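# Find the mislabeled box and deliver it to the tote

## Task

Every closed box on the office desks is marked FULL or EMPTY, and exactly one marking is false. That box must end up inside the tote near the door, resting wholly within it with no part over the rim, while every other box stays on its own desk. The robot must not tip over or finish leaning. Anything that stays in place only because the robot is holding it at the end does not count.

## Robot and tools

Robot: a Hello Robot Stretch 3. It has a two-wheel base (0.33 m long, 0.34 m wide), a lift on a vertical mast, one telescoping arm that reaches out to the robot's right side, a wrist with yaw, pitch and roll, a two-finger gripper, and a pan/tilt head. The base cannot move sideways, so to bring the gripper forward or back you drive the base. A spin in place pivots about the point between the drive wheels, 0.05 m behind the front edge; with the arm retracted and wrist folded it sweeps a 0.28 m radius, and more if the wrist is unfolded.

Frames: the base frame has its origin on the floor between the drive wheels, x forward, y left, z up. The odometry frame is the base frame where the scene began; heading is positive to the left, -3.142 to 3.142. hand_pose is in the base frame, at the point where the closed fingertips meet.

Cameras: head_camera and nav_camera (fisheye) ride on the head and aim with head_pan_rad and head_tilt_rad; wrist_camera rides on the gripper. Each execute_actions result carries one image per camera, taken at the end of the call.

Tool execute_actions takes "actions", a list run in order. Each action can hold "robot" (a command, a list of up to 8 commands run in sequence, or {"stop": true}), "steps" (1 to 450 control steps at 30 per second; default 1) and "until" (an early-exit condition, only valid with steps). An action with only steps just waits. An empty list returns the current state. If any action is malformed or out of range, the whole call is rejected and nothing new runs.

A command may contain:
- "base": exactly one of {"translate_m": d}, a relative straight drive in metres from where the base is when the command starts (forward positive, |d| at most 1), or {"rotate_rad": d}, a relative turn in radians (left/counter-clockwise positive, |d| at most 3.2).
- "joints": absolute targets by name; unnamed joints keep their current goals. lift_m 0 to 1.1 (arm height on mast, m); arm_m 0 to 0.52 (extension, m); wrist_yaw_rad -1.345 to 4.42 (0 along the arm, positive toward the front, 3.0 folded over the base); wrist_pitch_rad -1.57 to 0.451 (0 level, negative tips fingers down); wrist_roll_rad -2.911 to 2.911 (0 fingers side by side); gripper_m -0.089 to 0.179 (larger is wider; actual fingertip gap is about 0.007 m smaller when almost closed, 0.025 m smaller when wide, zero below 0.007); head_pan_rad -3.953 to 1.73 (0 forward, positive left, -1.57 looks along the arm); head_tilt_rad -1.53 to 0.419 (negative looks down).
- "contact_limits": {"arm_m": effort percent 1 to 100}, the motor effort at which that arm motion halts; lower is gentler.
- In a list, {"pause_s": s} waits up to 15 s.
Base and joint motions in one command start together. A new command overrides at once and discards the rest of an older queue. A queued command begins only after every motion of the previous one ended done (off_target also passes for base and gripper); other endings drop the rest.

To send and wait for everything to settle, use "steps": 450 with "until": {"robot": {"status": "ended"}}. You can also compare fields, e.g. {"lift_m": [">", 0.3]} or {"base_status": ["!=", "moving"]}; numbers use =, !=, <, <=, >, >= on printed values. "any" instead of "robot" fires when the first motion ends.

Tool zoom_image: "camera" (head_camera, nav_camera or wrist_camera) and "region" [x0, y0, x1, y1] in pixels of that camera's last image, origin top-left, at most 504 by 504. Head image is 896x504, nav 672x504, wrist 644x364. Use it to read FULL/EMPTY labels.

Tool finished_scene: "scene" (integer) ends the scene irreversibly; call it only after all motion has ended and the goal is in place.

Result lines: base_status shows progress as (moved of goal); joint_goals and joint_status per joint (moving, done, off_target, contact_stop, time_out, stopped, not_commanded, torque_fault); measured_speeds; refusals and queue/queue_left; lines starting refused:, dropped: or replaced: explain problems (indices count from 0). robot.on_its_own appears when the robot has changed a goal, a joint is slack or a servo is off, a motor rests under load, or base_tilt drifts 3 degrees or more. lidar_m lists 12 distances in 30-degree sectors from straight ahead counter-clockwise (4th left, 7th behind, 10th right), in a plane 0.17 m high, so it sees desk legs but not tops. wrist_depth_mm and head_depth_mm are 7x7 grids of median depth. motor_effort is percent, with peak in brackets; readings are offset and noisy. base_tilt is in degrees, forward and right positive.

Speed: the base is fast (0.30 m/s, 1.9 rad/s) only when stowed: lift_m under 0.30, arm_m under 0.03, wrist_yaw_rad above 2.54; otherwise 0.10 m/s and 0.63 rad/s.

Gripping: close to a gripper_m below the object's width; release by opening at least 0.02 past where the pads touched. Neither the reading nor done proves a grasp; check with cameras. Too tight a squeeze triggers a stall guard that weakens the grip.

Wrist safety: fold or unfold the wrist only with lift_m 0.32 to 0.95, wrist_pitch_rad -0.4, roll near 0. With wrist_yaw_rad below -0.4 keep pitch at -0.5 or lower.

Avoid: arm pushes against rigid things with the gripper above about 0.45 m (tipping risk), repeated pushes after a contact_stop, driving while gripping or pressing on something fixed, and snagging furniture, especially reversing. If tilted, reverse the last move in small steps, pull the gripper free, and lower lift_m to about 0.2 if needed. Lift and arm go slack after contact_stop; wrist servos can shut off for 10 s after sustained strain. Avoid drops, slams and hard hits, and let loose objects settle, since something may nudge them occasionally.

Each tool is called in YAML: its name, and indented under it one key for each argument.

## Session

execute_actions:
  actions: []

Scene clock: 0.00 s.
robot.base_odometry: x=+0.000 y=+0.000 heading=+0.000 (m, m, rad; robot's odometry frame)
robot.turned_by_wheels: +0.000 (rad since the last result)
robot.turned_by_imu: +0.000 (rad since the last result)
robot.base_tilt: forward=+0.8 right=-0.8 (deg)
robot.lidar_m: 1.95 1.95 1.50 1.82 1.88 2.50 1.81 2.09 2.00 1.62 1.81 2.06
robot.head_depth_mm: 1520 2367 2367 2336 2301 2298 2142 / 1511 2360 2358 2329 2327 2332 2236 / 1741 2332 2335 2336 2301 2323 2236 / 1764 2326 2303 2315 2325 2329 2222 / 1751 2357 2318 2338 2322 2318 2232 / 1773 2364 2360 2307 2330 2299 2009 / 1774 2323 2355 2351 2322 2344 2178
robot.base_status: not_commanded
robot.joint_positions: lift_m=+0.549 arm_m=-0.001 wrist_yaw_rad=+2.927 wrist_pitch_rad=-0.503 wrist_roll_rad=-0.008 gripper_m=+0.037 head_pan_rad=-0.002 head_tilt_rad=+0.002
robot.joint_goals: lift_m=+0.549 arm_m=-0.001 wrist_yaw_rad=+2.927 wrist_pitch_rad=-0.503 wrist_roll_rad=-0.008 gripper_m=+0.037 head_pan_rad=-0.002 head_tilt_rad=+0.002
robot.joint_status: lift_m=not_commanded arm_m=not_commanded wrist_yaw_rad=not_commanded wrist_pitch_rad=not_commanded wrist_roll_rad=not_commanded gripper_m=not_commanded head_pan_rad=not_commanded head_tilt_rad=not_commanded
robot.measured_speeds: translate_m=+0.000 rotate_rad=+0.000 lift_m=+0.000 arm_m=+0.000 wrist_yaw_rad=+0.000 wrist_pitch_rad=+0.000 wrist_roll_rad=+0.000 head_pan_rad=+0.000 head_tilt_rad=+0.000
robot: refusals=0 queue=idle queue_left=0
robot.motor_effort: left_wheel=+0 right_wheel=-1 lift_m=+26 arm_m=-1 wrist_yaw_rad=+1 wrist_pitch_rad=+5 wrist_roll_rad=+0 gripper_m=-1 head_pan_rad=+1 head_tilt_rad=+0 (%)
robot.hand_pose: x=+0.0242 y=+0.0636 z=+0.5433 quat_wxyz=(+0.248, +0.697, +0.103, +0.665) (m; robot's base frame)
robot.wrist_depth_mm: - - - - - - - / - - - - - - - / - - - - - - - / 991 964 - - - - - / 823 820 - 877 907 900 929 / 707 727 728 754 755 769 800 / 629 649 669 668 662 690 672
pictures: head_camera (sideways: a quarter turn clockwise sets it upright), nav_camera (sideways: a quarter turn counterclockwise sets it upright), wrist_camera
Images, in order (width x height): head_camera 896x504, nav_camera 672x504, wrist_camera 644x364.

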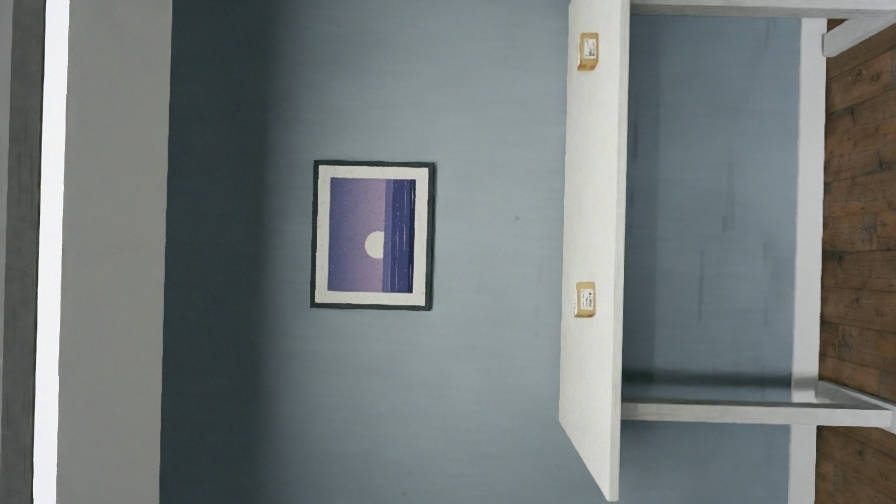

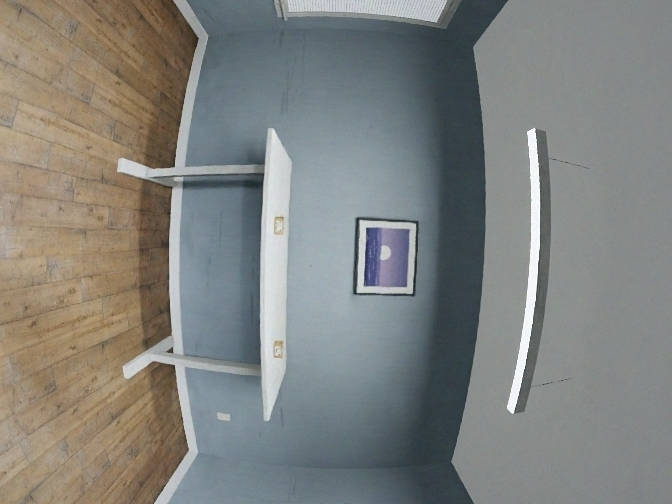

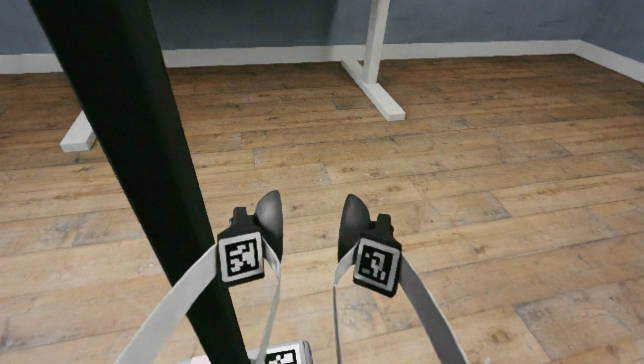

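execute_actions:
  actions:
    - {"robot":{"joints":{"head_pan_rad":-2.1,"head_tilt_rad":-0.5}},"steps":450,"until":{"robot":{"status":"ended"}}}

execute_actions:
  actions:
    - {"robot":{"joints":{"head_pan_rad":-3.9}},"steps":450,"until":{"robot":{"status":"ended"}}}

Scene clock: 2.23 s.
robot.base_odometry: x=+0.000 y=+0.000 heading=+0.000 (m, m, rad; robot's odometry frame)
robot.turned_by_wheels: +0.000 (rad since the last result)
robot.turned_by_imu: +0.000 (rad since the last result)
robot.base_tilt: forward=+0.8 right=-0.8 (deg)
robot.lidar_m: 1.95 1.96 1.50 1.82 1.87 2.50 1.81 2.09 1.99 1.62 1.81 2.07
robot.head_depth_mm: 2246 2510 2780 2899 2042 1591 1288 / 2103 2315 2581 2711 2019 1579 1291 / 1970 2138 2386 2594 2031 1589 1286 / 1853 2009 2212 2436 2035 1577 1289 / 1756 1896 2091 2282 2026 1576 1296 / 1669 1808 1948 2172 2068 1569 1287 / 1618 1733 1875 2017 2047 1557 1288
robot.base_status: not_commanded
robot.joint_positions: lift_m=+0.549 arm_m=-0.001 wrist_yaw_rad=+2.927 wrist_pitch_rad=-0.503 wrist_roll_rad=-0.008 gripper_m=+0.037 head_pan_rad=-2.093 head_tilt_rad=-0.494
robot.joint_goals: lift_m=+0.549 arm_m=-0.001 wrist_yaw_rad=+2.927 wrist_pitch_rad=-0.503 wrist_roll_rad=-0.008 gripper_m=+0.037 head_pan_rad=-2.100 head_tilt_rad=-0.500
robot.joint_status: lift_m=not_commanded arm_m=not_commanded wrist_yaw_rad=not_commanded wrist_pitch_rad=not_commanded wrist_roll_rad=not_commanded gripper_m=not_commanded head_pan_rad=done head_tilt_rad=done
robot.measured_speeds: translate_m=+0.000 rotate_rad=+0.000 lift_m=+0.000 arm_m=+0.000 wrist_yaw_rad=+0.000 wrist_pitch_rad=+0.000 wrist_roll_rad=+0.000 head_pan_rad=+0.000 head_tilt_rad=+0.000
robot: refusals=0 queue=done queue_left=0
robot.motor_effort: left_wheel=+0(0) right_wheel=-1(0) lift_m=+26(25) arm_m=-2(2) wrist_yaw_rad=+1(1) wrist_pitch_rad=+5(5) wrist_roll_rad=+0(0) gripper_m=+1(1) head_pan_rad=-3(33) head_tilt_rad=-3(20) (%)
robot.hand_pose: x=+0.0242 y=+0.0636 z=+0.5433 quat_wxyz=(+0.248, +0.697, +0.103, +0.665) (m; robot's base frame)
robot.wrist_depth_mm: - - - - - - - / - - - - - - - / - - - - - - - / 993 958 - - - - - / 839 839 - 862 913 909 916 / 725 721 727 763 780 773 801 / 638 637 652 661 676 678 688
pictures: head_camera (sideways: a quarter turn clockwise sets it upright), nav_camera (sideways: a quarter turn counterclockwise sets it upright), wrist_camera
Images, in order (width x height): head_camera 896x504, nav_camera 672x504, wrist_camera 644x364.

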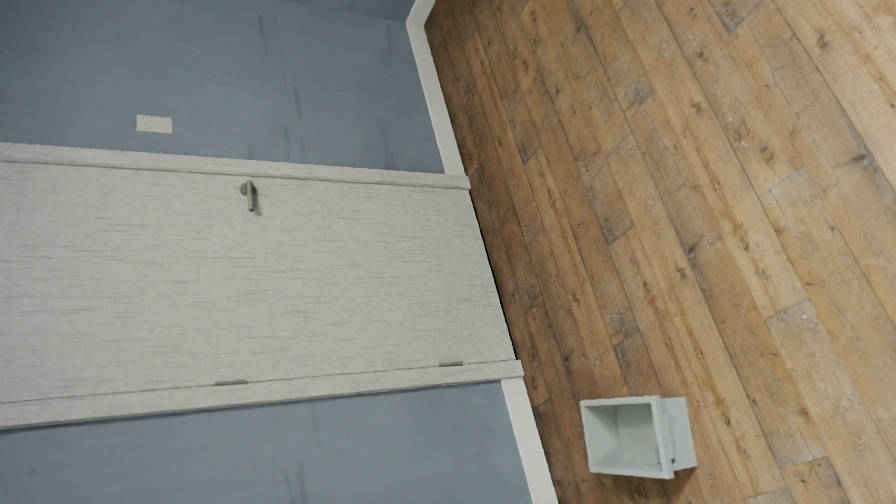

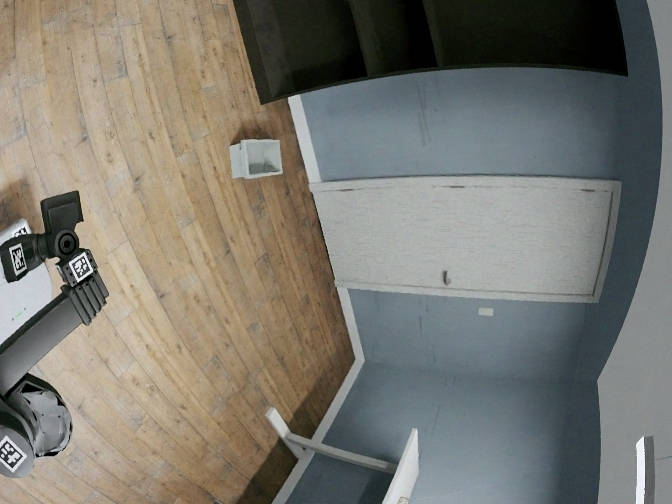

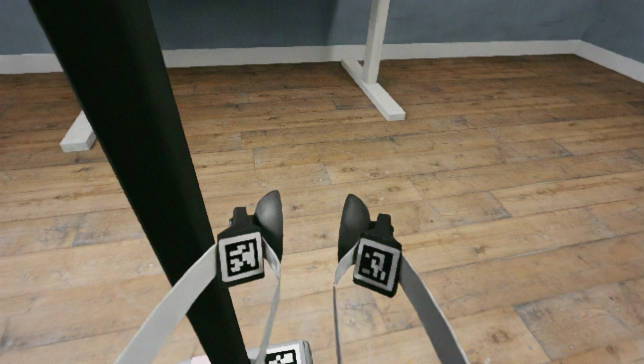

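Scene clock: 3.67 s.
robot.base_odometry: x=+0.000 y=+0.000 heading=+0.000 (m, m, rad; robot's odometry frame)
robot.turned_by_wheels: +0.000 (rad since the last result)
robot.turned_by_imu: +0.000 (rad since the last result)
robot.base_tilt: forward=+0.9 right=-0.8 (deg)
robot.lidar_m: 1.95 1.96 1.49 1.82 1.88 2.50 1.82 2.09 1.99 1.62 1.81 2.06
robot.head_depth_mm: - - - - - - - / 1869 2039 2191 2385 - - - / 2060 2197 2390 2548 2054 1590 1295 / 2249 2479 2704 2799 2011 1580 1289 / 2495 2692 2958 2869 2038 1585 1299 / 2338 2530 2741 2794 2029 1578 1292 / 2192 2304 2491 2612 2015 1578 1289
robot.base_status: not_commanded
robot.joint_positions: lift_m=+0.549 arm_m=-0.001 wrist_yaw_rad=+2.927 wrist_pitch_rad=-0.503 wrist_roll_rad=-0.008 gripper_m=+0.037 head_pan_rad=-3.893 head_tilt_rad=-0.494
robot.joint_goals: lift_m=+0.549 arm_m=-0.001 wrist_yaw_rad=+2.927 wrist_pitch_rad=-0.503 wrist_roll_rad=-0.008 gripper_m=+0.037 head_pan_rad=-3.900 head_tilt_rad=-0.500
robot.joint_status: lift_m=not_commanded arm_m=not_commanded wrist_yaw_rad=not_commanded wrist_pitch_rad=not_commanded wrist_roll_rad=not_commanded gripper_m=not_commanded head_pan_rad=done head_tilt_rad=done
robot.measured_speeds: translate_m=+0.000 rotate_rad=+0.000 lift_m=+0.000 arm_m=+0.000 wrist_yaw_rad=+0.000 wrist_pitch_rad=+0.000 wrist_roll_rad=+0.000 head_pan_rad=+0.000 head_tilt_rad=+0.000
robot: refusals=0 queue=done queue_left=0
robot.motor_effort: left_wheel=+0(0) right_wheel=-1(0) lift_m=+25(25) arm_m=-1(1) wrist_yaw_rad=+0(1) wrist_pitch_rad=+5(5) wrist_roll_rad=+0(0) gripper_m=+0(1) head_pan_rad=-2(33) head_tilt_rad=-2(2) (%)
robot.hand_pose: x=+0.0242 y=+0.0636 z=+0.5433 quat_wxyz=(+0.248, +0.697, +0.103, +0.665) (m; robot's base frame)
robot.wrist_depth_mm: - - - - - - - / - - - - - - - / - - - - - - - / 987 990 - - - - - / 829 813 - 860 910 914 928 / 720 716 719 758 772 782 766 / 637 646 659 662 667 665 672
pictures: head_camera (sideways: a quarter turn clockwise sets it upright), nav_camera (sideways: a quarter turn counterclockwise sets it upright), wrist_camera
Images, in order (width x height): head_camera 896x504, nav_camera 672x504, wrist_camera 644x364.

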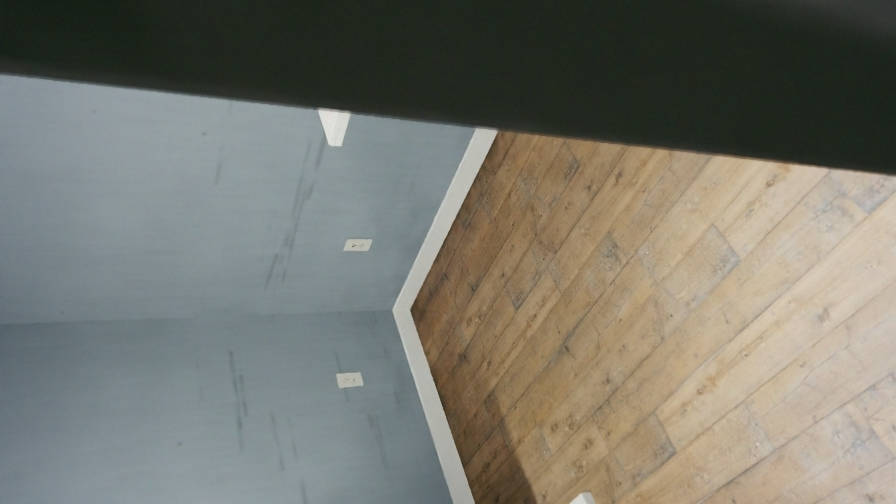

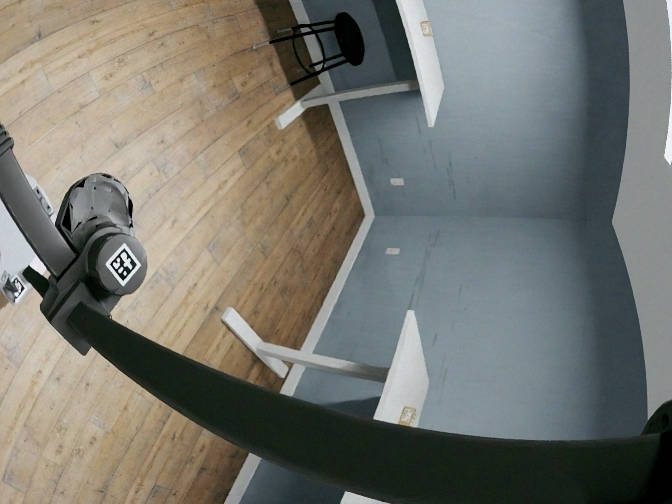

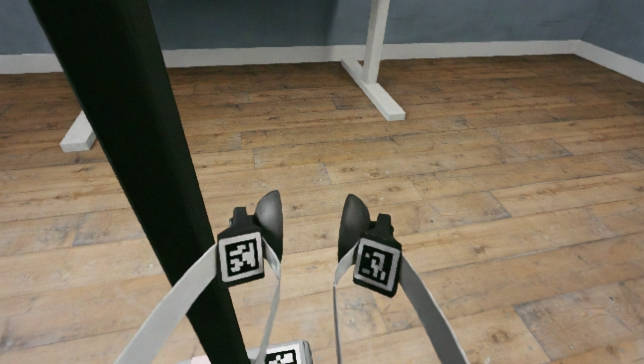

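Three desks: back, left, front.

execute_actions:
  actions:
    - {"robot":{"joints":{"head_pan_rad":-3.14,"head_tilt_rad":-0.3}},"steps":450,"until":{"robot":{"status":"ended"}}}

execute_actions:
  actions:
    - {"robot":{"joints":{"head_pan_rad":1.57}},"steps":450,"until":{"robot":{"status":"ended"}}}

Scene clock: 5.23 s.
robot.base_odometry: x=+0.000 y=+0.000 heading=+0.000 (m, m, rad; robot's odometry frame)
robot.turned_by_wheels: +0.000 (rad since the last result)
robot.turned_by_imu: +0.000 (rad since the last result)
robot.base_tilt: forward=+0.8 right=-0.9 (deg)
robot.lidar_m: 1.95 1.96 1.49 1.82 1.87 2.50 1.81 2.09 2.00 1.62 1.81 2.07
robot.head_depth_mm: 2097 2208 2317 2483 2577 1938 1497 / 2073 2191 2309 2465 2496 1949 1493 / 2083 2210 2331 2453 2429 1929 1492 / 2080 2207 2320 2469 2585 1937 1488 / 2074 2213 2330 2458 2585 1933 1479 / 2098 2221 2340 2499 2597 1944 1488 / 2083 2201 2330 2469 2401 1906 1473
robot.base_status: not_commanded
robot.joint_positions: lift_m=+0.549 arm_m=-0.001 wrist_yaw_rad=+2.927 wrist_pitch_rad=-0.503 wrist_roll_rad=-0.008 gripper_m=+0.037 head_pan_rad=-3.147 head_tilt_rad=-0.310
robot.joint_goals: lift_m=+0.549 arm_m=-0.001 wrist_yaw_rad=+2.927 wrist_pitch_rad=-0.503 wrist_roll_rad=-0.008 gripper_m=+0.037 head_pan_rad=-3.140 head_tilt_rad=-0.300
robot.joint_status: lift_m=not_commanded arm_m=not_commanded wrist_yaw_rad=not_commanded wrist_pitch_rad=not_commanded wrist_roll_rad=not_commanded gripper_m=not_commanded head_pan_rad=done head_tilt_rad=done
robot.measured_speeds: translate_m=+0.000 rotate_rad=+0.000 lift_m=+0.000 arm_m=+0.000 wrist_yaw_rad=+0.000 wrist_pitch_rad=+0.000 wrist_roll_rad=+0.000 head_pan_rad=+0.000 head_tilt_rad=+0.000
robot: refusals=0 queue=done queue_left=0
robot.motor_effort: left_wheel=+0(0) right_wheel=-1(0) lift_m=+26(26) arm_m=-2(1) wrist_yaw_rad=+0(0) wrist_pitch_rad=+5(5) wrist_roll_rad=+0(0) gripper_m=+0(0) head_pan_rad=+4(33) head_tilt_rad=+3(13) (%)
robot.hand_pose: x=+0.0242 y=+0.0636 z=+0.5433 quat_wxyz=(+0.248, +0.697, +0.103, +0.665) (m; robot's base frame)
robot.wrist_depth_mm: - - - - - - - / - - - - - - - / - - - - - - - / 966 961 - - - - - / 823 826 - 860 899 910 917 / 725 743 735 735 785 781 759 / 635 638 659 664 660 664 681
pictures: head_camera (sideways: a quarter turn clockwise sets it upright), nav_camera (sideways: a quarter turn counterclockwise sets it upright), wrist_camera
Images, in order (width x height): head_camera 896x504, nav_camera 672x504, wrist_camera 644x364.

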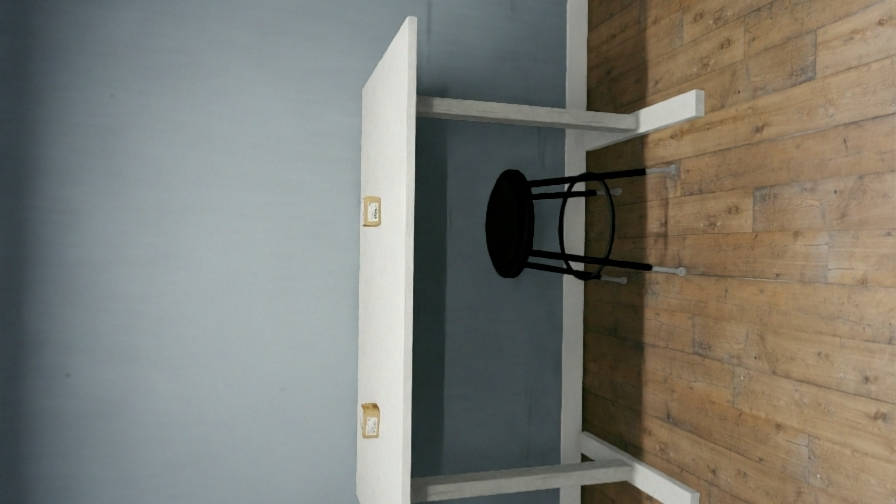

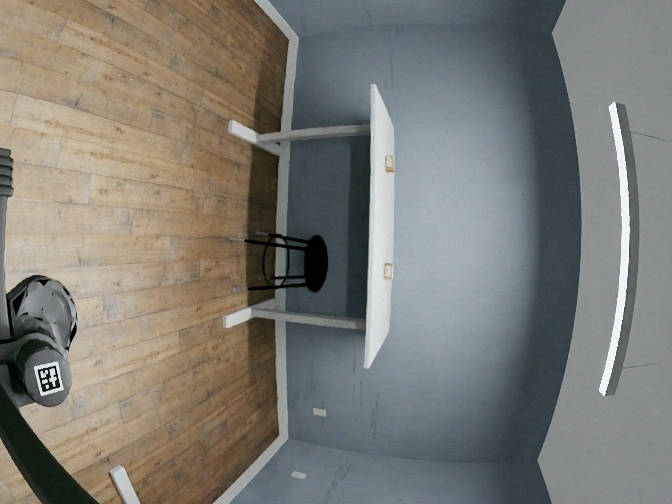

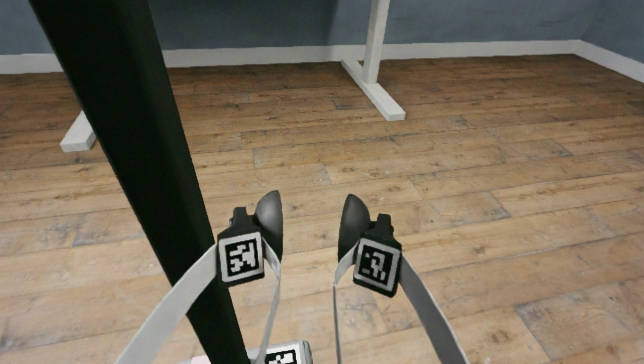

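Scene clock: 7.90 s.
robot.base_odometry: x=+0.000 y=+0.000 heading=+0.000 (m, m, rad; robot's odometry frame)
robot.turned_by_wheels: +0.000 (rad since the last result)
robot.turned_by_imu: +0.000 (rad since the last result)
robot.base_tilt: forward=+0.8 right=-0.8 (deg)
robot.lidar_m: 1.95 1.96 1.50 1.82 1.88 2.50 1.81 2.09 1.99 1.63 1.81 2.06
robot.head_depth_mm: 1576 1651 1760 1414 1911 1725 1492 / 1561 1671 1761 1263 1995 1936 1495 / 1581 1666 1756 1397 1993 1942 1487 / 1579 1658 1771 1382 1998 1906 1487 / 1566 1680 1761 1371 1993 1934 1502 / 1576 1651 1752 1360 2016 1923 1491 / 1572 1654 1768 1280 1977 1848 1476
robot.base_status: not_commanded
robot.joint_positions: lift_m=+0.549 arm_m=-0.001 wrist_yaw_rad=+2.927 wrist_pitch_rad=-0.503 wrist_roll_rad=-0.008 gripper_m=+0.037 head_pan_rad=+1.563 head_tilt_rad=-0.310
robot.joint_goals: lift_m=+0.549 arm_m=-0.001 wrist_yaw_rad=+2.927 wrist_pitch_rad=-0.503 wrist_roll_rad=-0.008 gripper_m=+0.037 head_pan_rad=+1.570 head_tilt_rad=-0.300
robot.joint_status: lift_m=not_commanded arm_m=not_commanded wrist_yaw_rad=not_commanded wrist_pitch_rad=not_commanded wrist_roll_rad=not_commanded gripper_m=not_commanded head_pan_rad=done head_tilt_rad=done
robot.measured_speeds: translate_m=+0.000 rotate_rad=+0.000 lift_m=+0.000 arm_m=+0.000 wrist_yaw_rad=+0.000 wrist_pitch_rad=+0.000 wrist_roll_rad=+0.000 head_pan_rad=+0.000 head_tilt_rad=+0.000
robot: refusals=0 queue=done queue_left=0
robot.motor_effort: left_wheel=+0(0) right_wheel=+0(1) lift_m=+26(25) arm_m=-1(1) wrist_yaw_rad=+0(0) wrist_pitch_rad=+5(5) wrist_roll_rad=+0(0) gripper_m=+1(0) head_pan_rad=+3(34) head_tilt_rad=+3(3) (%)
robot.hand_pose: x=+0.0242 y=+0.0636 z=+0.5433 quat_wxyz=(+0.248, +0.697, +0.103, +0.665) (m; robot's base frame)
robot.wrist_depth_mm: - - - - - - - / - - - - - - - / - - - - - - - / - 986 - - - - - / 815 837 - 859 930 917 884 / 722 726 737 745 766 797 789 / 634 640 638 661 666 665 670
pictures: head_camera (sideways: a quarter turn clockwise sets it upright), nav_camera (sideways: a quarter turn counterclockwise sets it upright), wrist_camera
Images, in order (width x height): head_camera 896x504, nav_camera 672x504, wrist_camera 644x364.

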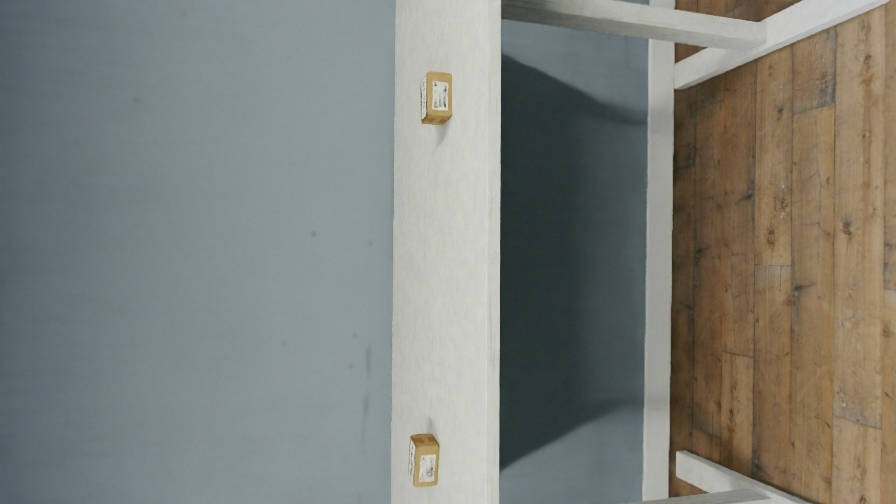

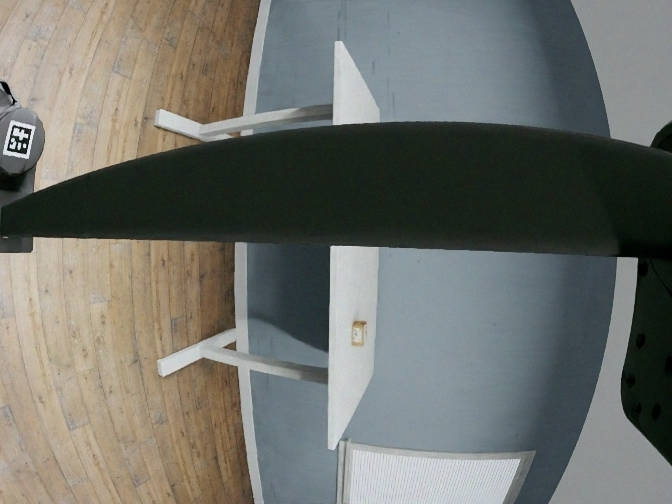

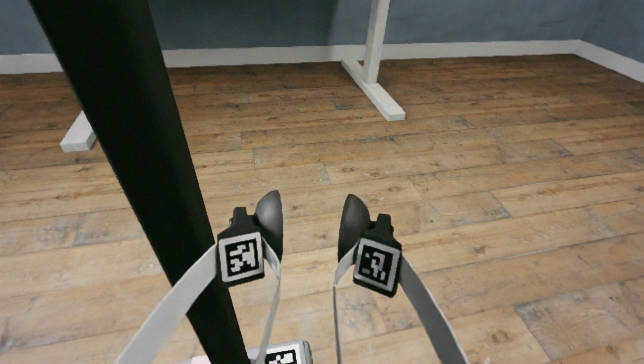

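execute_actions:
  actions:
    - {"robot":[{"joints":{"lift_m":0.28,"head_pan_rad":-1.57,"head_tilt_rad":-0.6}},{"base":{"rotate_rad":1.57}},{"base":{"translate_m":0.8}},{"base":{"rotate_rad":1.57}},{"base":{"translate_m":-0.33},"joints":{"lift_m":0.9,"wrist_pitch_rad":-0.4}},{"joints":{"wrist_yaw_rad":0,"gripper_m":0.175}},{"joints":{"wrist_pitch_rad":0}}],"steps":450,"until":{"robot":{"status":"ended"}}}
    - {"steps":300,"until":{"robot":{"status":"ended"}}}

Scene clock: 33.87 s.
robot.base_odometry: x=+0.331 y=+0.799 heading=+3.140 (m, m, rad; robot's odometry frame)
robot.turned_by_wheels: +3.140 (rad since the last result)
robot.turned_by_imu: +4.021 (rad since the last result)
robot.base_tilt: forward=+0.8 right=-0.8 (deg)
robot.lidar_m: 2.64 2.37 2.41 2.25 2.12 2.06 0.73 0.75 1.09 1.04 2.34 2.09
robot.head_depth_mm: 1038 1114 924 629 479 408 - / 1138 1237 921 628 479 422 - / 1257 1352 918 631 496 - - / 1403 1546 843 627 1405 1487 1191 / 1599 1797 919 656 1805 1407 1216 / 1832 2085 913 726 1801 1459 1217 / 2199 2442 910 2259 1800 1448 1216
robot.base_status: done (translate_m -0.3300 of -0.3300)
robot.joint_positions: lift_m=+0.899 arm_m=-0.001 wrist_yaw_rad=+0.001 wrist_pitch_rad=-0.464 wrist_roll_rad=+0.117 gripper_m=+0.175 head_pan_rad=-1.565 head_tilt_rad=-0.599
robot.joint_goals: lift_m=+0.900 arm_m=-0.001 wrist_yaw_rad=+0.000 wrist_pitch_rad=+0.000 wrist_roll_rad=+0.117 gripper_m=+0.175 head_pan_rad=-1.570 head_tilt_rad=-0.600
robot.joint_status: lift_m=done arm_m=not_commanded wrist_yaw_rad=done wrist_pitch_rad=moving wrist_roll_rad=not_commanded gripper_m=done head_pan_rad=done head_tilt_rad=done
robot.measured_speeds: translate_m=+0.000 rotate_rad=+0.000 lift_m=+0.000 arm_m=+0.000 wrist_yaw_rad=+0.000 wrist_pitch_rad=+0.000 wrist_roll_rad=+0.000 head_pan_rad=+0.000 head_tilt_rad=+0.000
robot: refusals=0 queue=running queue_left=0
robot.motor_effort: left_wheel=+0(77) right_wheel=-2(24) lift_m=+40(40) arm_m=-1(4) wrist_yaw_rad=-1(84) wrist_pitch_rad=+89(89) wrist_roll_rad=-42(42) gripper_m=+3(100) head_pan_rad=-2(33) head_tilt_rad=-1(15) (%)
robot.hand_pose: x=-0.0214 y=-0.3627 z=+0.9017 quat_wxyz=(+0.647, +0.153, -0.727, -0.172) (m; robot's base frame)
robot.wrist_depth_mm: - 397 356 326 302 279 262 / - - 231 211 199 191 182 / - - - 164 149 143 138 / - - - - 129 116 113 / - - - - - 109 96 / - - - - - - 95 / - - - - - 979 907
pictures: head_camera (sideways: a quarter turn clockwise sets it upright), nav_camera (sideways: a quarter turn counterclockwise sets it upright), wrist_camera
Images, in order (width x height): head_camera 896x504, nav_camera 672x504, wrist_camera 644x364.

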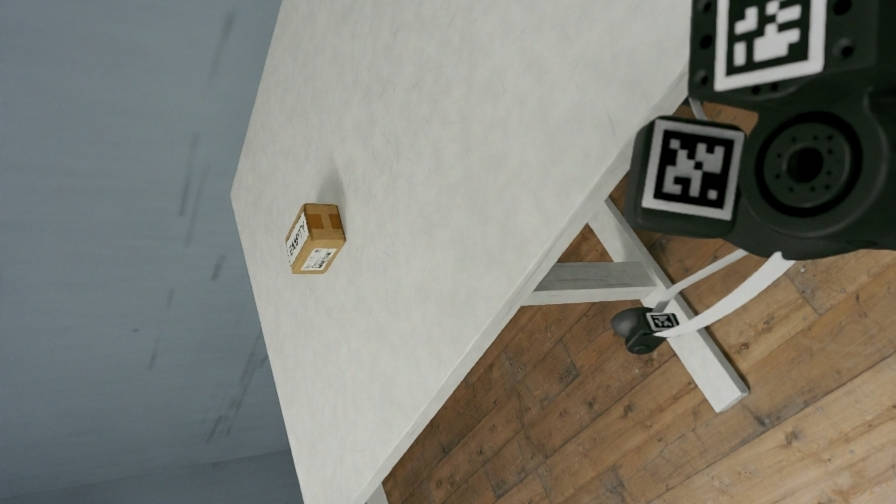

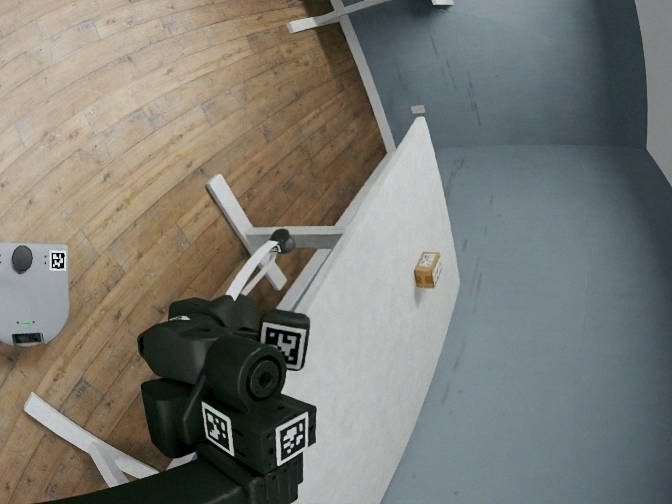

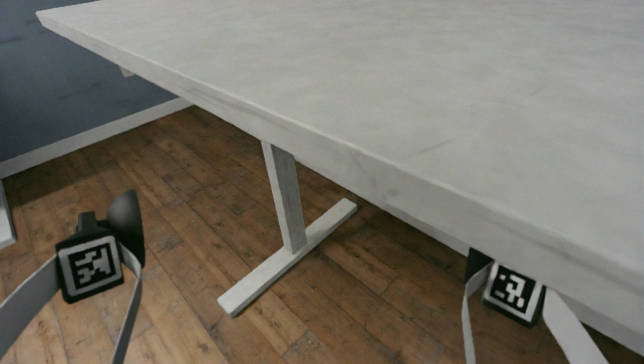

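execute_actions:
  actions:
    - {"robot":[{"joints":{"wrist_pitch_rad":-0.7,"wrist_roll_rad":0}},{"base":{"translate_m":0.2}},{"joints":{"lift_m":1.08,"wrist_pitch_rad":0}},{"base":{"rotate_rad":-0.69}}],"steps":450,"until":{"robot":{"status":"ended"}}}

Scene clock: 43.43 s.
robot.base_odometry: x=+0.131 y=+0.800 heading=+2.450 (m, m, rad; robot's odometry frame)
robot.turned_by_wheels: -0.690 (rad since the last result)
robot.turned_by_imu: -0.696 (rad since the last result)
robot.base_tilt: forward=+0.9 right=-0.8 (deg)
robot.lidar_m: 2.06 2.45 2.55 2.21 2.30 2.27 1.80 1.56 0.93 1.23 1.03 2.04
robot.head_depth_mm: 966 - - - - 1376 1215 / 987 - - - - - 1212 / 1001 - - - - 1349 1216 / 1034 1146 983 601 1653 1414 1213 / 1052 1158 913 629 1681 1458 1216 / 1075 1186 916 626 1679 1456 1218 / 1090 1221 915 627 1735 1463 1211
robot.base_status: done (rotate_rad -0.6898 of -0.6900)
robot.joint_positions: lift_m=+1.080 arm_m=-0.001 wrist_yaw_rad=+0.002 wrist_pitch_rad=-0.025 wrist_roll_rad=+0.005 gripper_m=+0.175 head_pan_rad=-1.565 head_tilt_rad=-0.599
robot.joint_goals: lift_m=+1.080 arm_m=-0.001 wrist_yaw_rad=+0.000 wrist_pitch_rad=+0.000 wrist_roll_rad=+0.000 gripper_m=+0.175 head_pan_rad=-1.570 head_tilt_rad=-0.600
robot.joint_status: lift_m=done arm_m=not_commanded wrist_yaw_rad=done wrist_pitch_rad=done wrist_roll_rad=done gripper_m=done head_pan_rad=done head_tilt_rad=done
robot.measured_speeds: translate_m=+0.000 rotate_rad=+0.000 lift_m=+0.000 arm_m=+0.000 wrist_yaw_rad=+0.000 wrist_pitch_rad=+0.000 wrist_roll_rad=+0.000 head_pan_rad=+0.000 head_tilt_rad=+0.000
robot: refusals=0 queue=done queue_left=0
robot.motor_effort: left_wheel=+3(7) right_wheel=-3(6) lift_m=+28(39) arm_m=-2(2) wrist_yaw_rad=-1(3) wrist_pitch_rad=+9(88) wrist_roll_rad=-2(42) gripper_m=+1(3) head_pan_rad=-1(2) head_tilt_rad=+0(0) (%)
robot.hand_pose: x=-0.0210 y=-0.3999 z=+1.1882 quat_wxyz=(+0.705, +0.009, -0.709, -0.008) (m; robot's base frame)
robot.wrist_depth_mm: - - 972 927 922 860 823 / - - 974 975 954 924 872 / - - - 998 989 916 892 / - - - - 998 - 926 / 784 752 782 784 801 897 906 / - 509 534 546 565 - 584 / 407 416 424 431 430 418 450
pictures: head_camera (sideways: a quarter turn clockwise sets it upright), nav_camera (sideways: a quarter turn counterclockwise sets it upright), wrist_camera
Images, in order (width x height): head_camera 896x504, nav_camera 672x504, wrist_camera 644x364.

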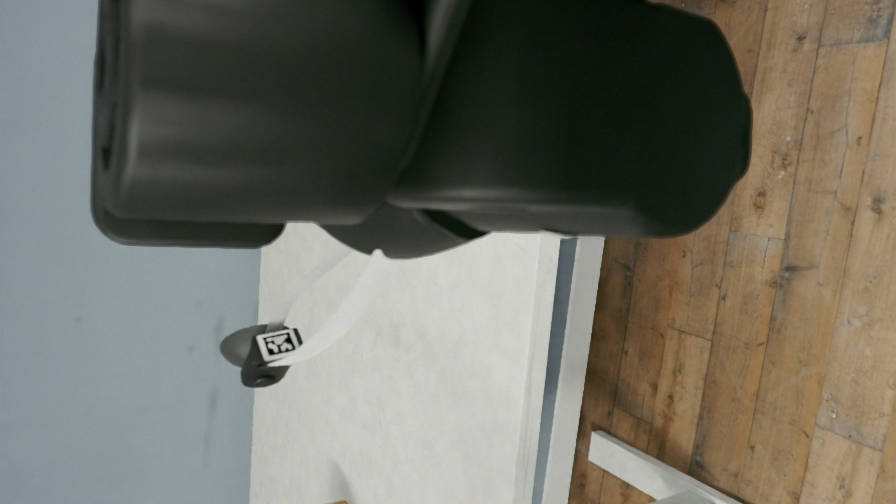

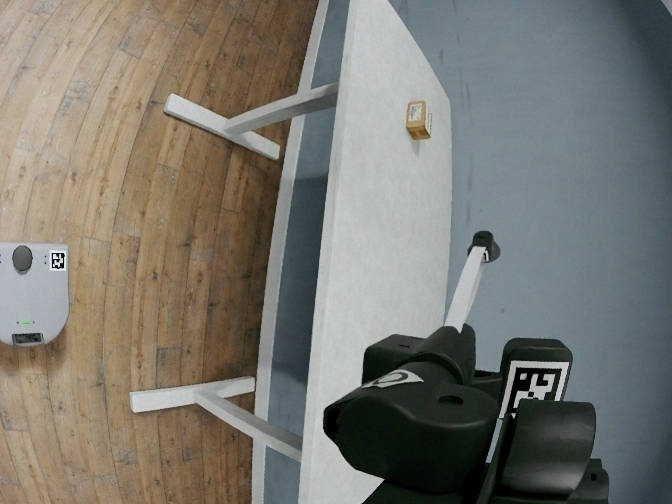

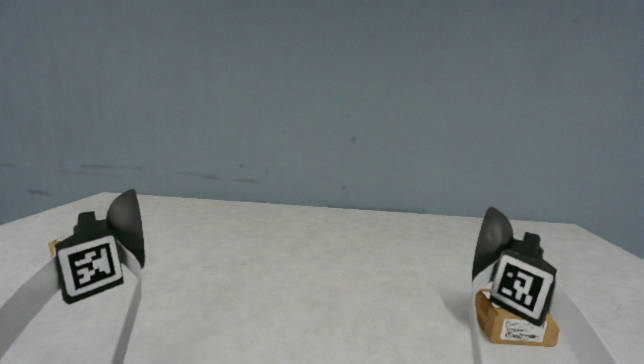

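execute_actions:
  actions:
    - {"robot":[{"base":{"rotate_rad":-0.185}},{"base":{"translate_m":-0.22},"joints":{"lift_m":0.95,"arm_m":0.1}}],"steps":450,"until":{"robot":{"status":"ended"}}}

Scene clock: 49.30 s.
robot.base_odometry: x=+0.272 y=+0.631 heading=+2.265 (m, m, rad; robot's odometry frame)
robot.turned_by_wheels: -0.185 (rad since the last result)
robot.turned_by_imu: -0.187 (rad since the last result)
robot.base_tilt: forward=+0.8 right=-0.8 (deg)
robot.lidar_m: 2.13 2.16 2.63 2.21 2.23 2.08 1.58 1.87 0.84 0.86 1.28 1.20
robot.head_depth_mm: 1030 1144 919 - - 1356 1215 / 1030 1133 919 - - 1338 1194 / 1025 1134 952 - - 1371 1210 / 1023 1137 917 628 1639 1452 1221 / 1019 1135 916 627 1634 1449 1219 / 1029 1141 918 628 1629 1454 1211 / 1018 1136 912 628 1629 1465 1218
robot.base_status: done (translate_m -0.2200 of -0.2200)
robot.joint_positions: lift_m=+0.950 arm_m=+0.100 wrist_yaw_rad=+0.002 wrist_pitch_rad=-0.024 wrist_roll_rad=+0.005 gripper_m=+0.175 head_pan_rad=-1.565 head_tilt_rad=-0.599
robot.joint_goals: lift_m=+0.950 arm_m=+0.100 wrist_yaw_rad=+0.000 wrist_pitch_rad=+0.000 wrist_roll_rad=+0.000 gripper_m=+0.175 head_pan_rad=-1.570 head_tilt_rad=-0.600
robot.joint_status: lift_m=done arm_m=done wrist_yaw_rad=done wrist_pitch_rad=done wrist_roll_rad=done gripper_m=done head_pan_rad=done head_tilt_rad=done
robot.measured_speeds: translate_m=+0.000 rotate_rad=+0.000 lift_m=+0.000 arm_m=+0.000 wrist_yaw_rad=+0.000 wrist_pitch_rad=+0.000 wrist_roll_rad=+0.000 head_pan_rad=+0.000 head_tilt_rad=+0.000
robot: refusals=0 queue=done queue_left=0
robot.motor_effort: left_wheel=+3(6) right_wheel=-3(6) lift_m=+23(27) arm_m=+3(4) wrist_yaw_rad=+0(1) wrist_pitch_rad=+9(9) wrist_roll_rad=-2(2) gripper_m=+1(1) head_pan_rad=-2(2) head_tilt_rad=-1(1) (%)
robot.hand_pose: x=-0.0211 y=-0.5002 z=+1.0585 quat_wxyz=(+0.706, +0.009, -0.709, -0.008) (m; robot's base frame)
robot.wrist_depth_mm: 809 822 853 833 843 863 886 / 834 833 866 882 897 907 925 / 831 855 889 904 933 928 970 / 669 709 758 764 806 985 974 / 419 441 376 388 464 521 - / - 289 310 315 325 - 340 / 234 237 242 243 250 251 257
pictures: head_camera (sideways: a quarter turn clockwise sets it upright), nav_camera (sideways: a quarter turn counterclockwise sets it upright), wrist_camera
Images, in order (width x height): head_camera 896x504, nav_camera 672x504, wrist_camera 644x364.

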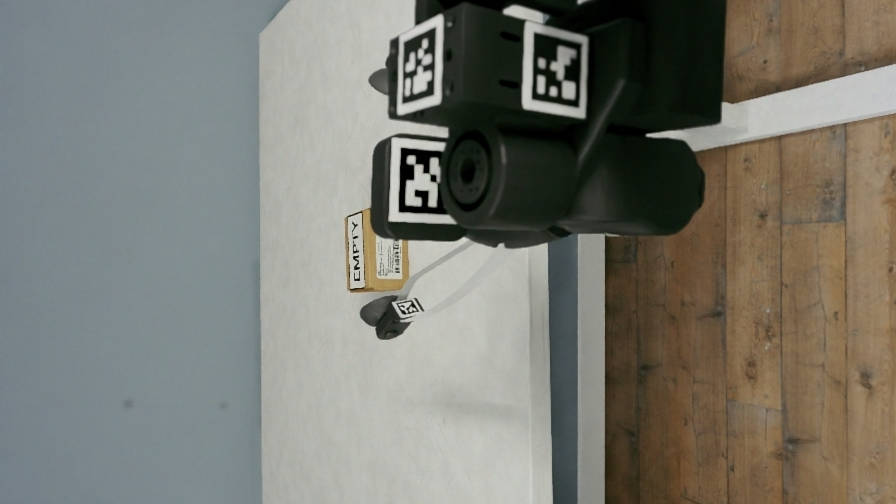

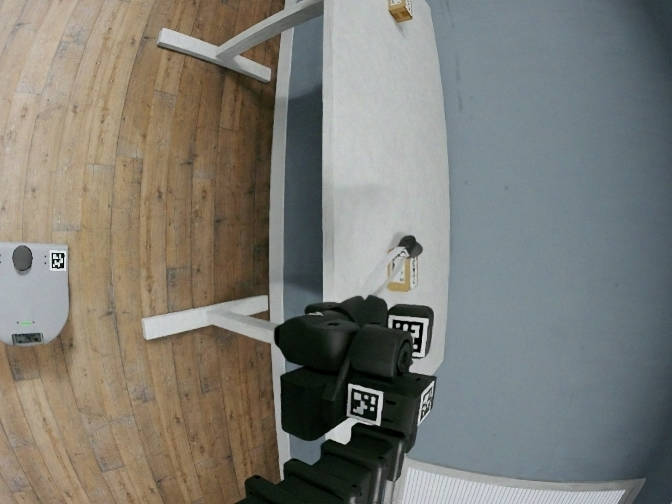

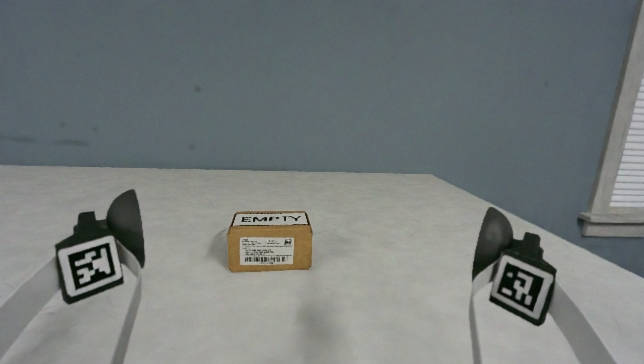

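execute_actions:
  actions:
    - {"robot":[{"base":{"translate_m":0.055},"joints":{"lift_m":0.905}},{"joints":{"arm_m":0.32}},{"joints":{"gripper_m":0.05}},{"joints":{"lift_m":0.95}},{"pause_s":1}],"steps":450,"until":{"robot":{"status":"ended"}}}

Scene clock: 58.70 s.
robot.base_odometry: x=+0.236 y=+0.673 heading=+2.265 (m, m, rad; robot's odometry frame)
robot.turned_by_wheels: +0.000 (rad since the last result)
robot.turned_by_imu: -0.001 (rad since the last result)
robot.base_tilt: forward=+0.8 right=-0.8 (deg)
robot.lidar_m: 2.23 2.11 2.62 2.20 2.25 2.13 1.64 1.87 0.86 1.24 1.27 1.16
robot.head_depth_mm: 1024 1138 - 615 1085 1437 1221 / 1024 1129 - 601 1636 1345 1212 / 1018 1130 - 602 1645 1460 1211 / 1021 1136 918 630 1638 1451 1211 / 1019 1130 913 628 1643 1454 1222 / 1017 1134 914 627 1631 1456 1212 / 1024 1130 914 627 1632 1441 1214
robot.base_status: done (translate_m +0.0550 of +0.0550)
robot.joint_positions: lift_m=+0.950 arm_m=+0.320 wrist_yaw_rad=-0.003 wrist_pitch_rad=-0.024 wrist_roll_rad=+0.004 gripper_m=+0.050 head_pan_rad=-1.565 head_tilt_rad=-0.599
robot.joint_goals: lift_m=+0.950 arm_m=+0.320 wrist_yaw_rad=+0.000 wrist_pitch_rad=+0.000 wrist_roll_rad=+0.000 gripper_m=+0.050 head_pan_rad=-1.570 head_tilt_rad=-0.600
robot.joint_status: lift_m=done arm_m=done wrist_yaw_rad=done wrist_pitch_rad=done wrist_roll_rad=done gripper_m=done head_pan_rad=done head_tilt_rad=done
robot.measured_speeds: translate_m=+0.000 rotate_rad=+0.000 lift_m=+0.000 arm_m=+0.000 wrist_yaw_rad=+0.000 wrist_pitch_rad=+0.000 wrist_roll_rad=+0.000 head_pan_rad=+0.000 head_tilt_rad=+0.000
robot: refusals=0 queue=done queue_left=0
robot.motor_effort: left_wheel=+2(7) right_wheel=-2(3) lift_m=+28(30) arm_m=+2(2) wrist_yaw_rad=+2(3) wrist_pitch_rad=+8(9) wrist_roll_rad=-1(1) gripper_m=+0(84) head_pan_rad=-2(3) head_tilt_rad=-1(0) (%)
robot.hand_pose: x=-0.0221 y=-0.7202 z=+1.0584 quat_wxyz=(+0.706, +0.008, -0.708, -0.010) (m; robot's base frame)
robot.wrist_depth_mm: 603 605 637 644 644 662 663 / 627 639 653 655 668 691 690 / 649 673 675 684 694 714 737 / 658 681 693 699 723 749 767 / 410 418 471 445 470 474 774 / 295 301 297 315 308 329 336 / 233 236 238 238 247 253 255
pictures: head_camera (sideways: a quarter turn clockwise sets it upright), nav_camera (sideways: a quarter turn counterclockwise sets it upright), wrist_camera
Images, in order (width x height): head_camera 896x504, nav_camera 672x504, wrist_camera 644x364.

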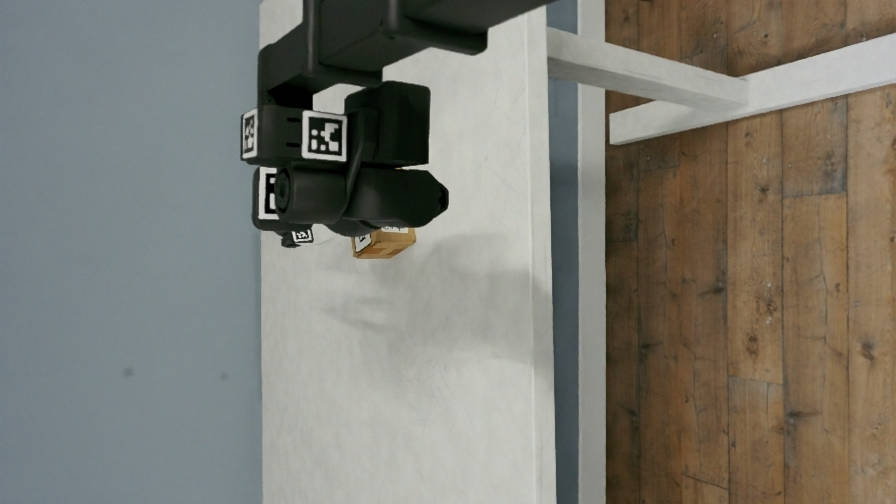

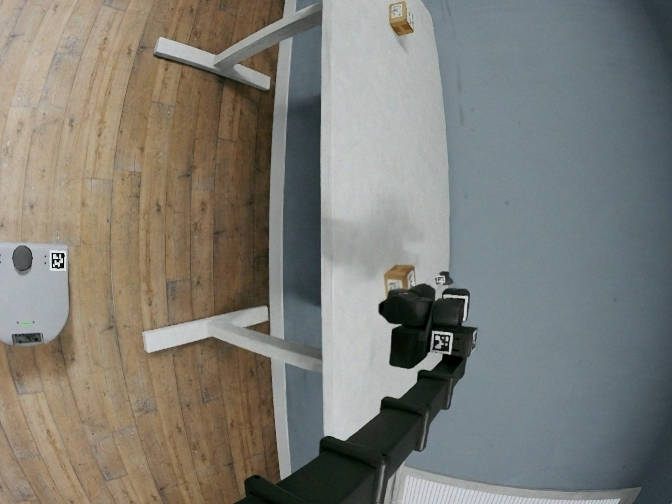

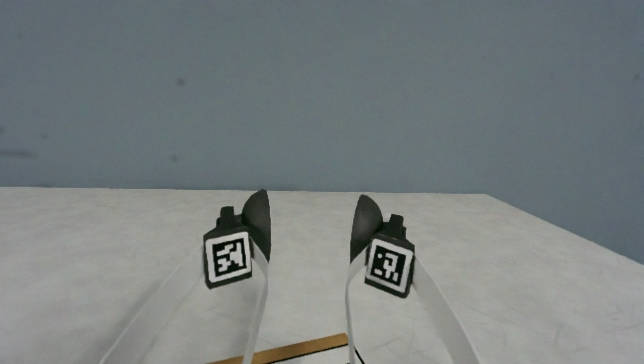

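Missed; too high and far. Retract and look lower.

execute_actions:
  actions:
    - {"robot":[{"joints":{"arm_m":0.12,"gripper_m":0.175}},{"joints":{"lift_m":0.87}}],"steps":450,"until":{"robot":{"status":"ended"}}}

Scene clock: 63.57 s.
robot.base_odometry: x=+0.236 y=+0.673 heading=+2.265 (m, m, rad; robot's odometry frame)
robot.turned_by_wheels: +0.000 (rad since the last result)
robot.turned_by_imu: +0.000 (rad since the last result)
robot.base_tilt: forward=+0.8 right=-0.8 (deg)
robot.lidar_m: 2.22 2.10 2.63 2.20 2.25 2.14 1.64 1.87 0.86 1.24 1.27 1.15
robot.head_depth_mm: 1027 1136 916 632 - - 1186 / 1018 1136 915 658 - - 1190 / 1025 1130 916 657 - - 1216 / 1024 1132 916 629 1644 1458 1218 / 1028 1131 915 657 1611 1444 1223 / 1021 1123 910 627 1633 1458 1215 / 1020 1124 909 629 1629 1457 1222
robot.base_status: done (translate_m +0.0550 of +0.0550)
robot.joint_positions: lift_m=+0.870 arm_m=+0.120 wrist_yaw_rad=-0.001 wrist_pitch_rad=-0.024 wrist_roll_rad=+0.004 gripper_m=+0.175 head_pan_rad=-1.565 head_tilt_rad=-0.599
robot.joint_goals: lift_m=+0.870 arm_m=+0.120 wrist_yaw_rad=+0.000 wrist_pitch_rad=+0.000 wrist_roll_rad=+0.000 gripper_m=+0.175 head_pan_rad=-1.570 head_tilt_rad=-0.600
robot.joint_status: lift_m=done arm_m=done wrist_yaw_rad=done wrist_pitch_rad=done wrist_roll_rad=done gripper_m=done head_pan_rad=done head_tilt_rad=done
robot.measured_speeds: translate_m=+0.000 rotate_rad=+0.000 lift_m=+0.000 arm_m=+0.000 wrist_yaw_rad=+0.000 wrist_pitch_rad=+0.000 wrist_roll_rad=+0.000 head_pan_rad=+0.000 head_tilt_rad=+0.000
robot: refusals=0 queue=done queue_left=0
robot.motor_effort: left_wheel=+2(2) right_wheel=-2(2) lift_m=+23(27) arm_m=-5(4) wrist_yaw_rad=+2(2) wrist_pitch_rad=+9(9) wrist_roll_rad=-1(1) gripper_m=+0(84) head_pan_rad=-2(2) head_tilt_rad=+0(1) (%)
robot.hand_pose: x=-0.0218 y=-0.5209 z=+0.9786 quat_wxyz=(+0.706, +0.008, -0.708, -0.009) (m; robot's base frame)
robot.wrist_depth_mm: 778 817 803 824 863 843 878 / 817 831 839 852 873 900 942 / 824 824 849 898 909 926 908 / 368 388 395 293 449 468 973 / 232 233 235 246 252 284 268 / - 158 169 173 176 - 184 / 127 129 131 133 135 138 140
pictures: head_camera (sideways: a quarter turn clockwise sets it upright), nav_camera (sideways: a quarter turn counterclockwise sets it upright), wrist_camera
Images, in order (width x height): head_camera 896x504, nav_camera 672x504, wrist_camera 644x364.

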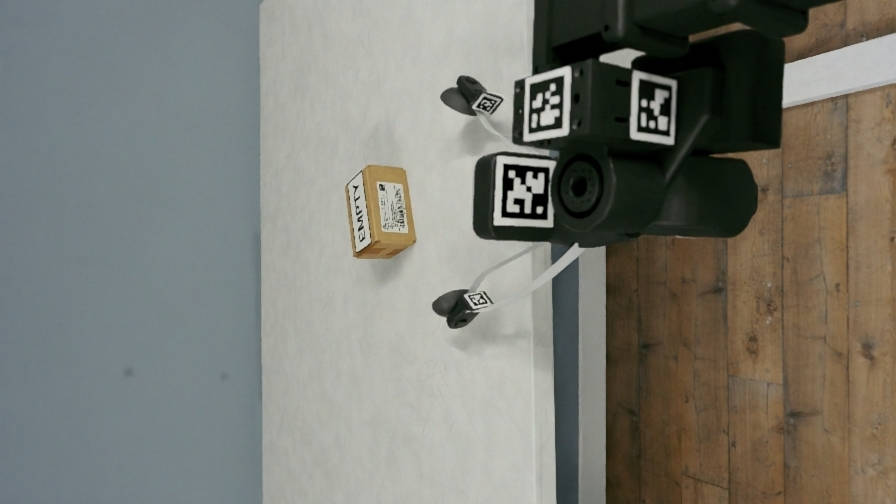

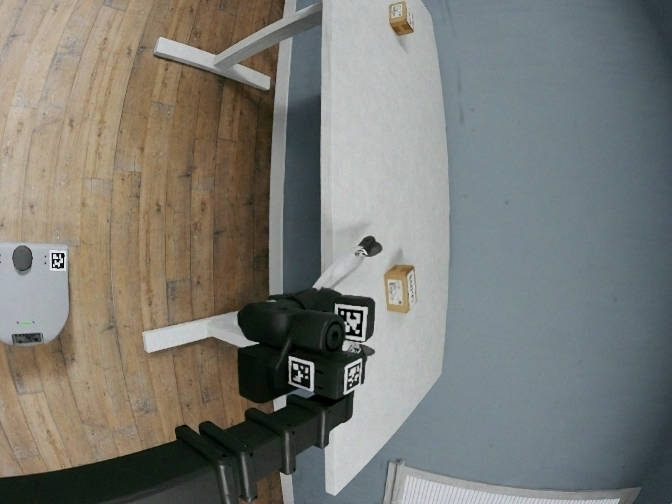

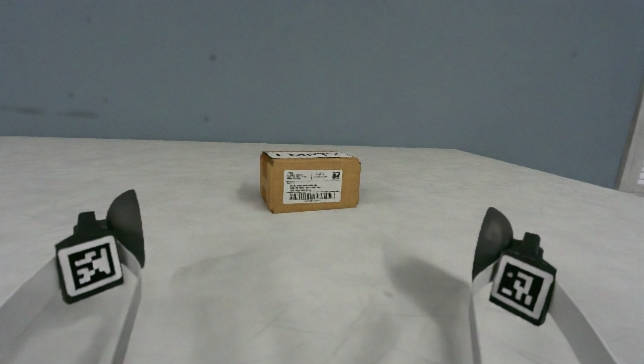

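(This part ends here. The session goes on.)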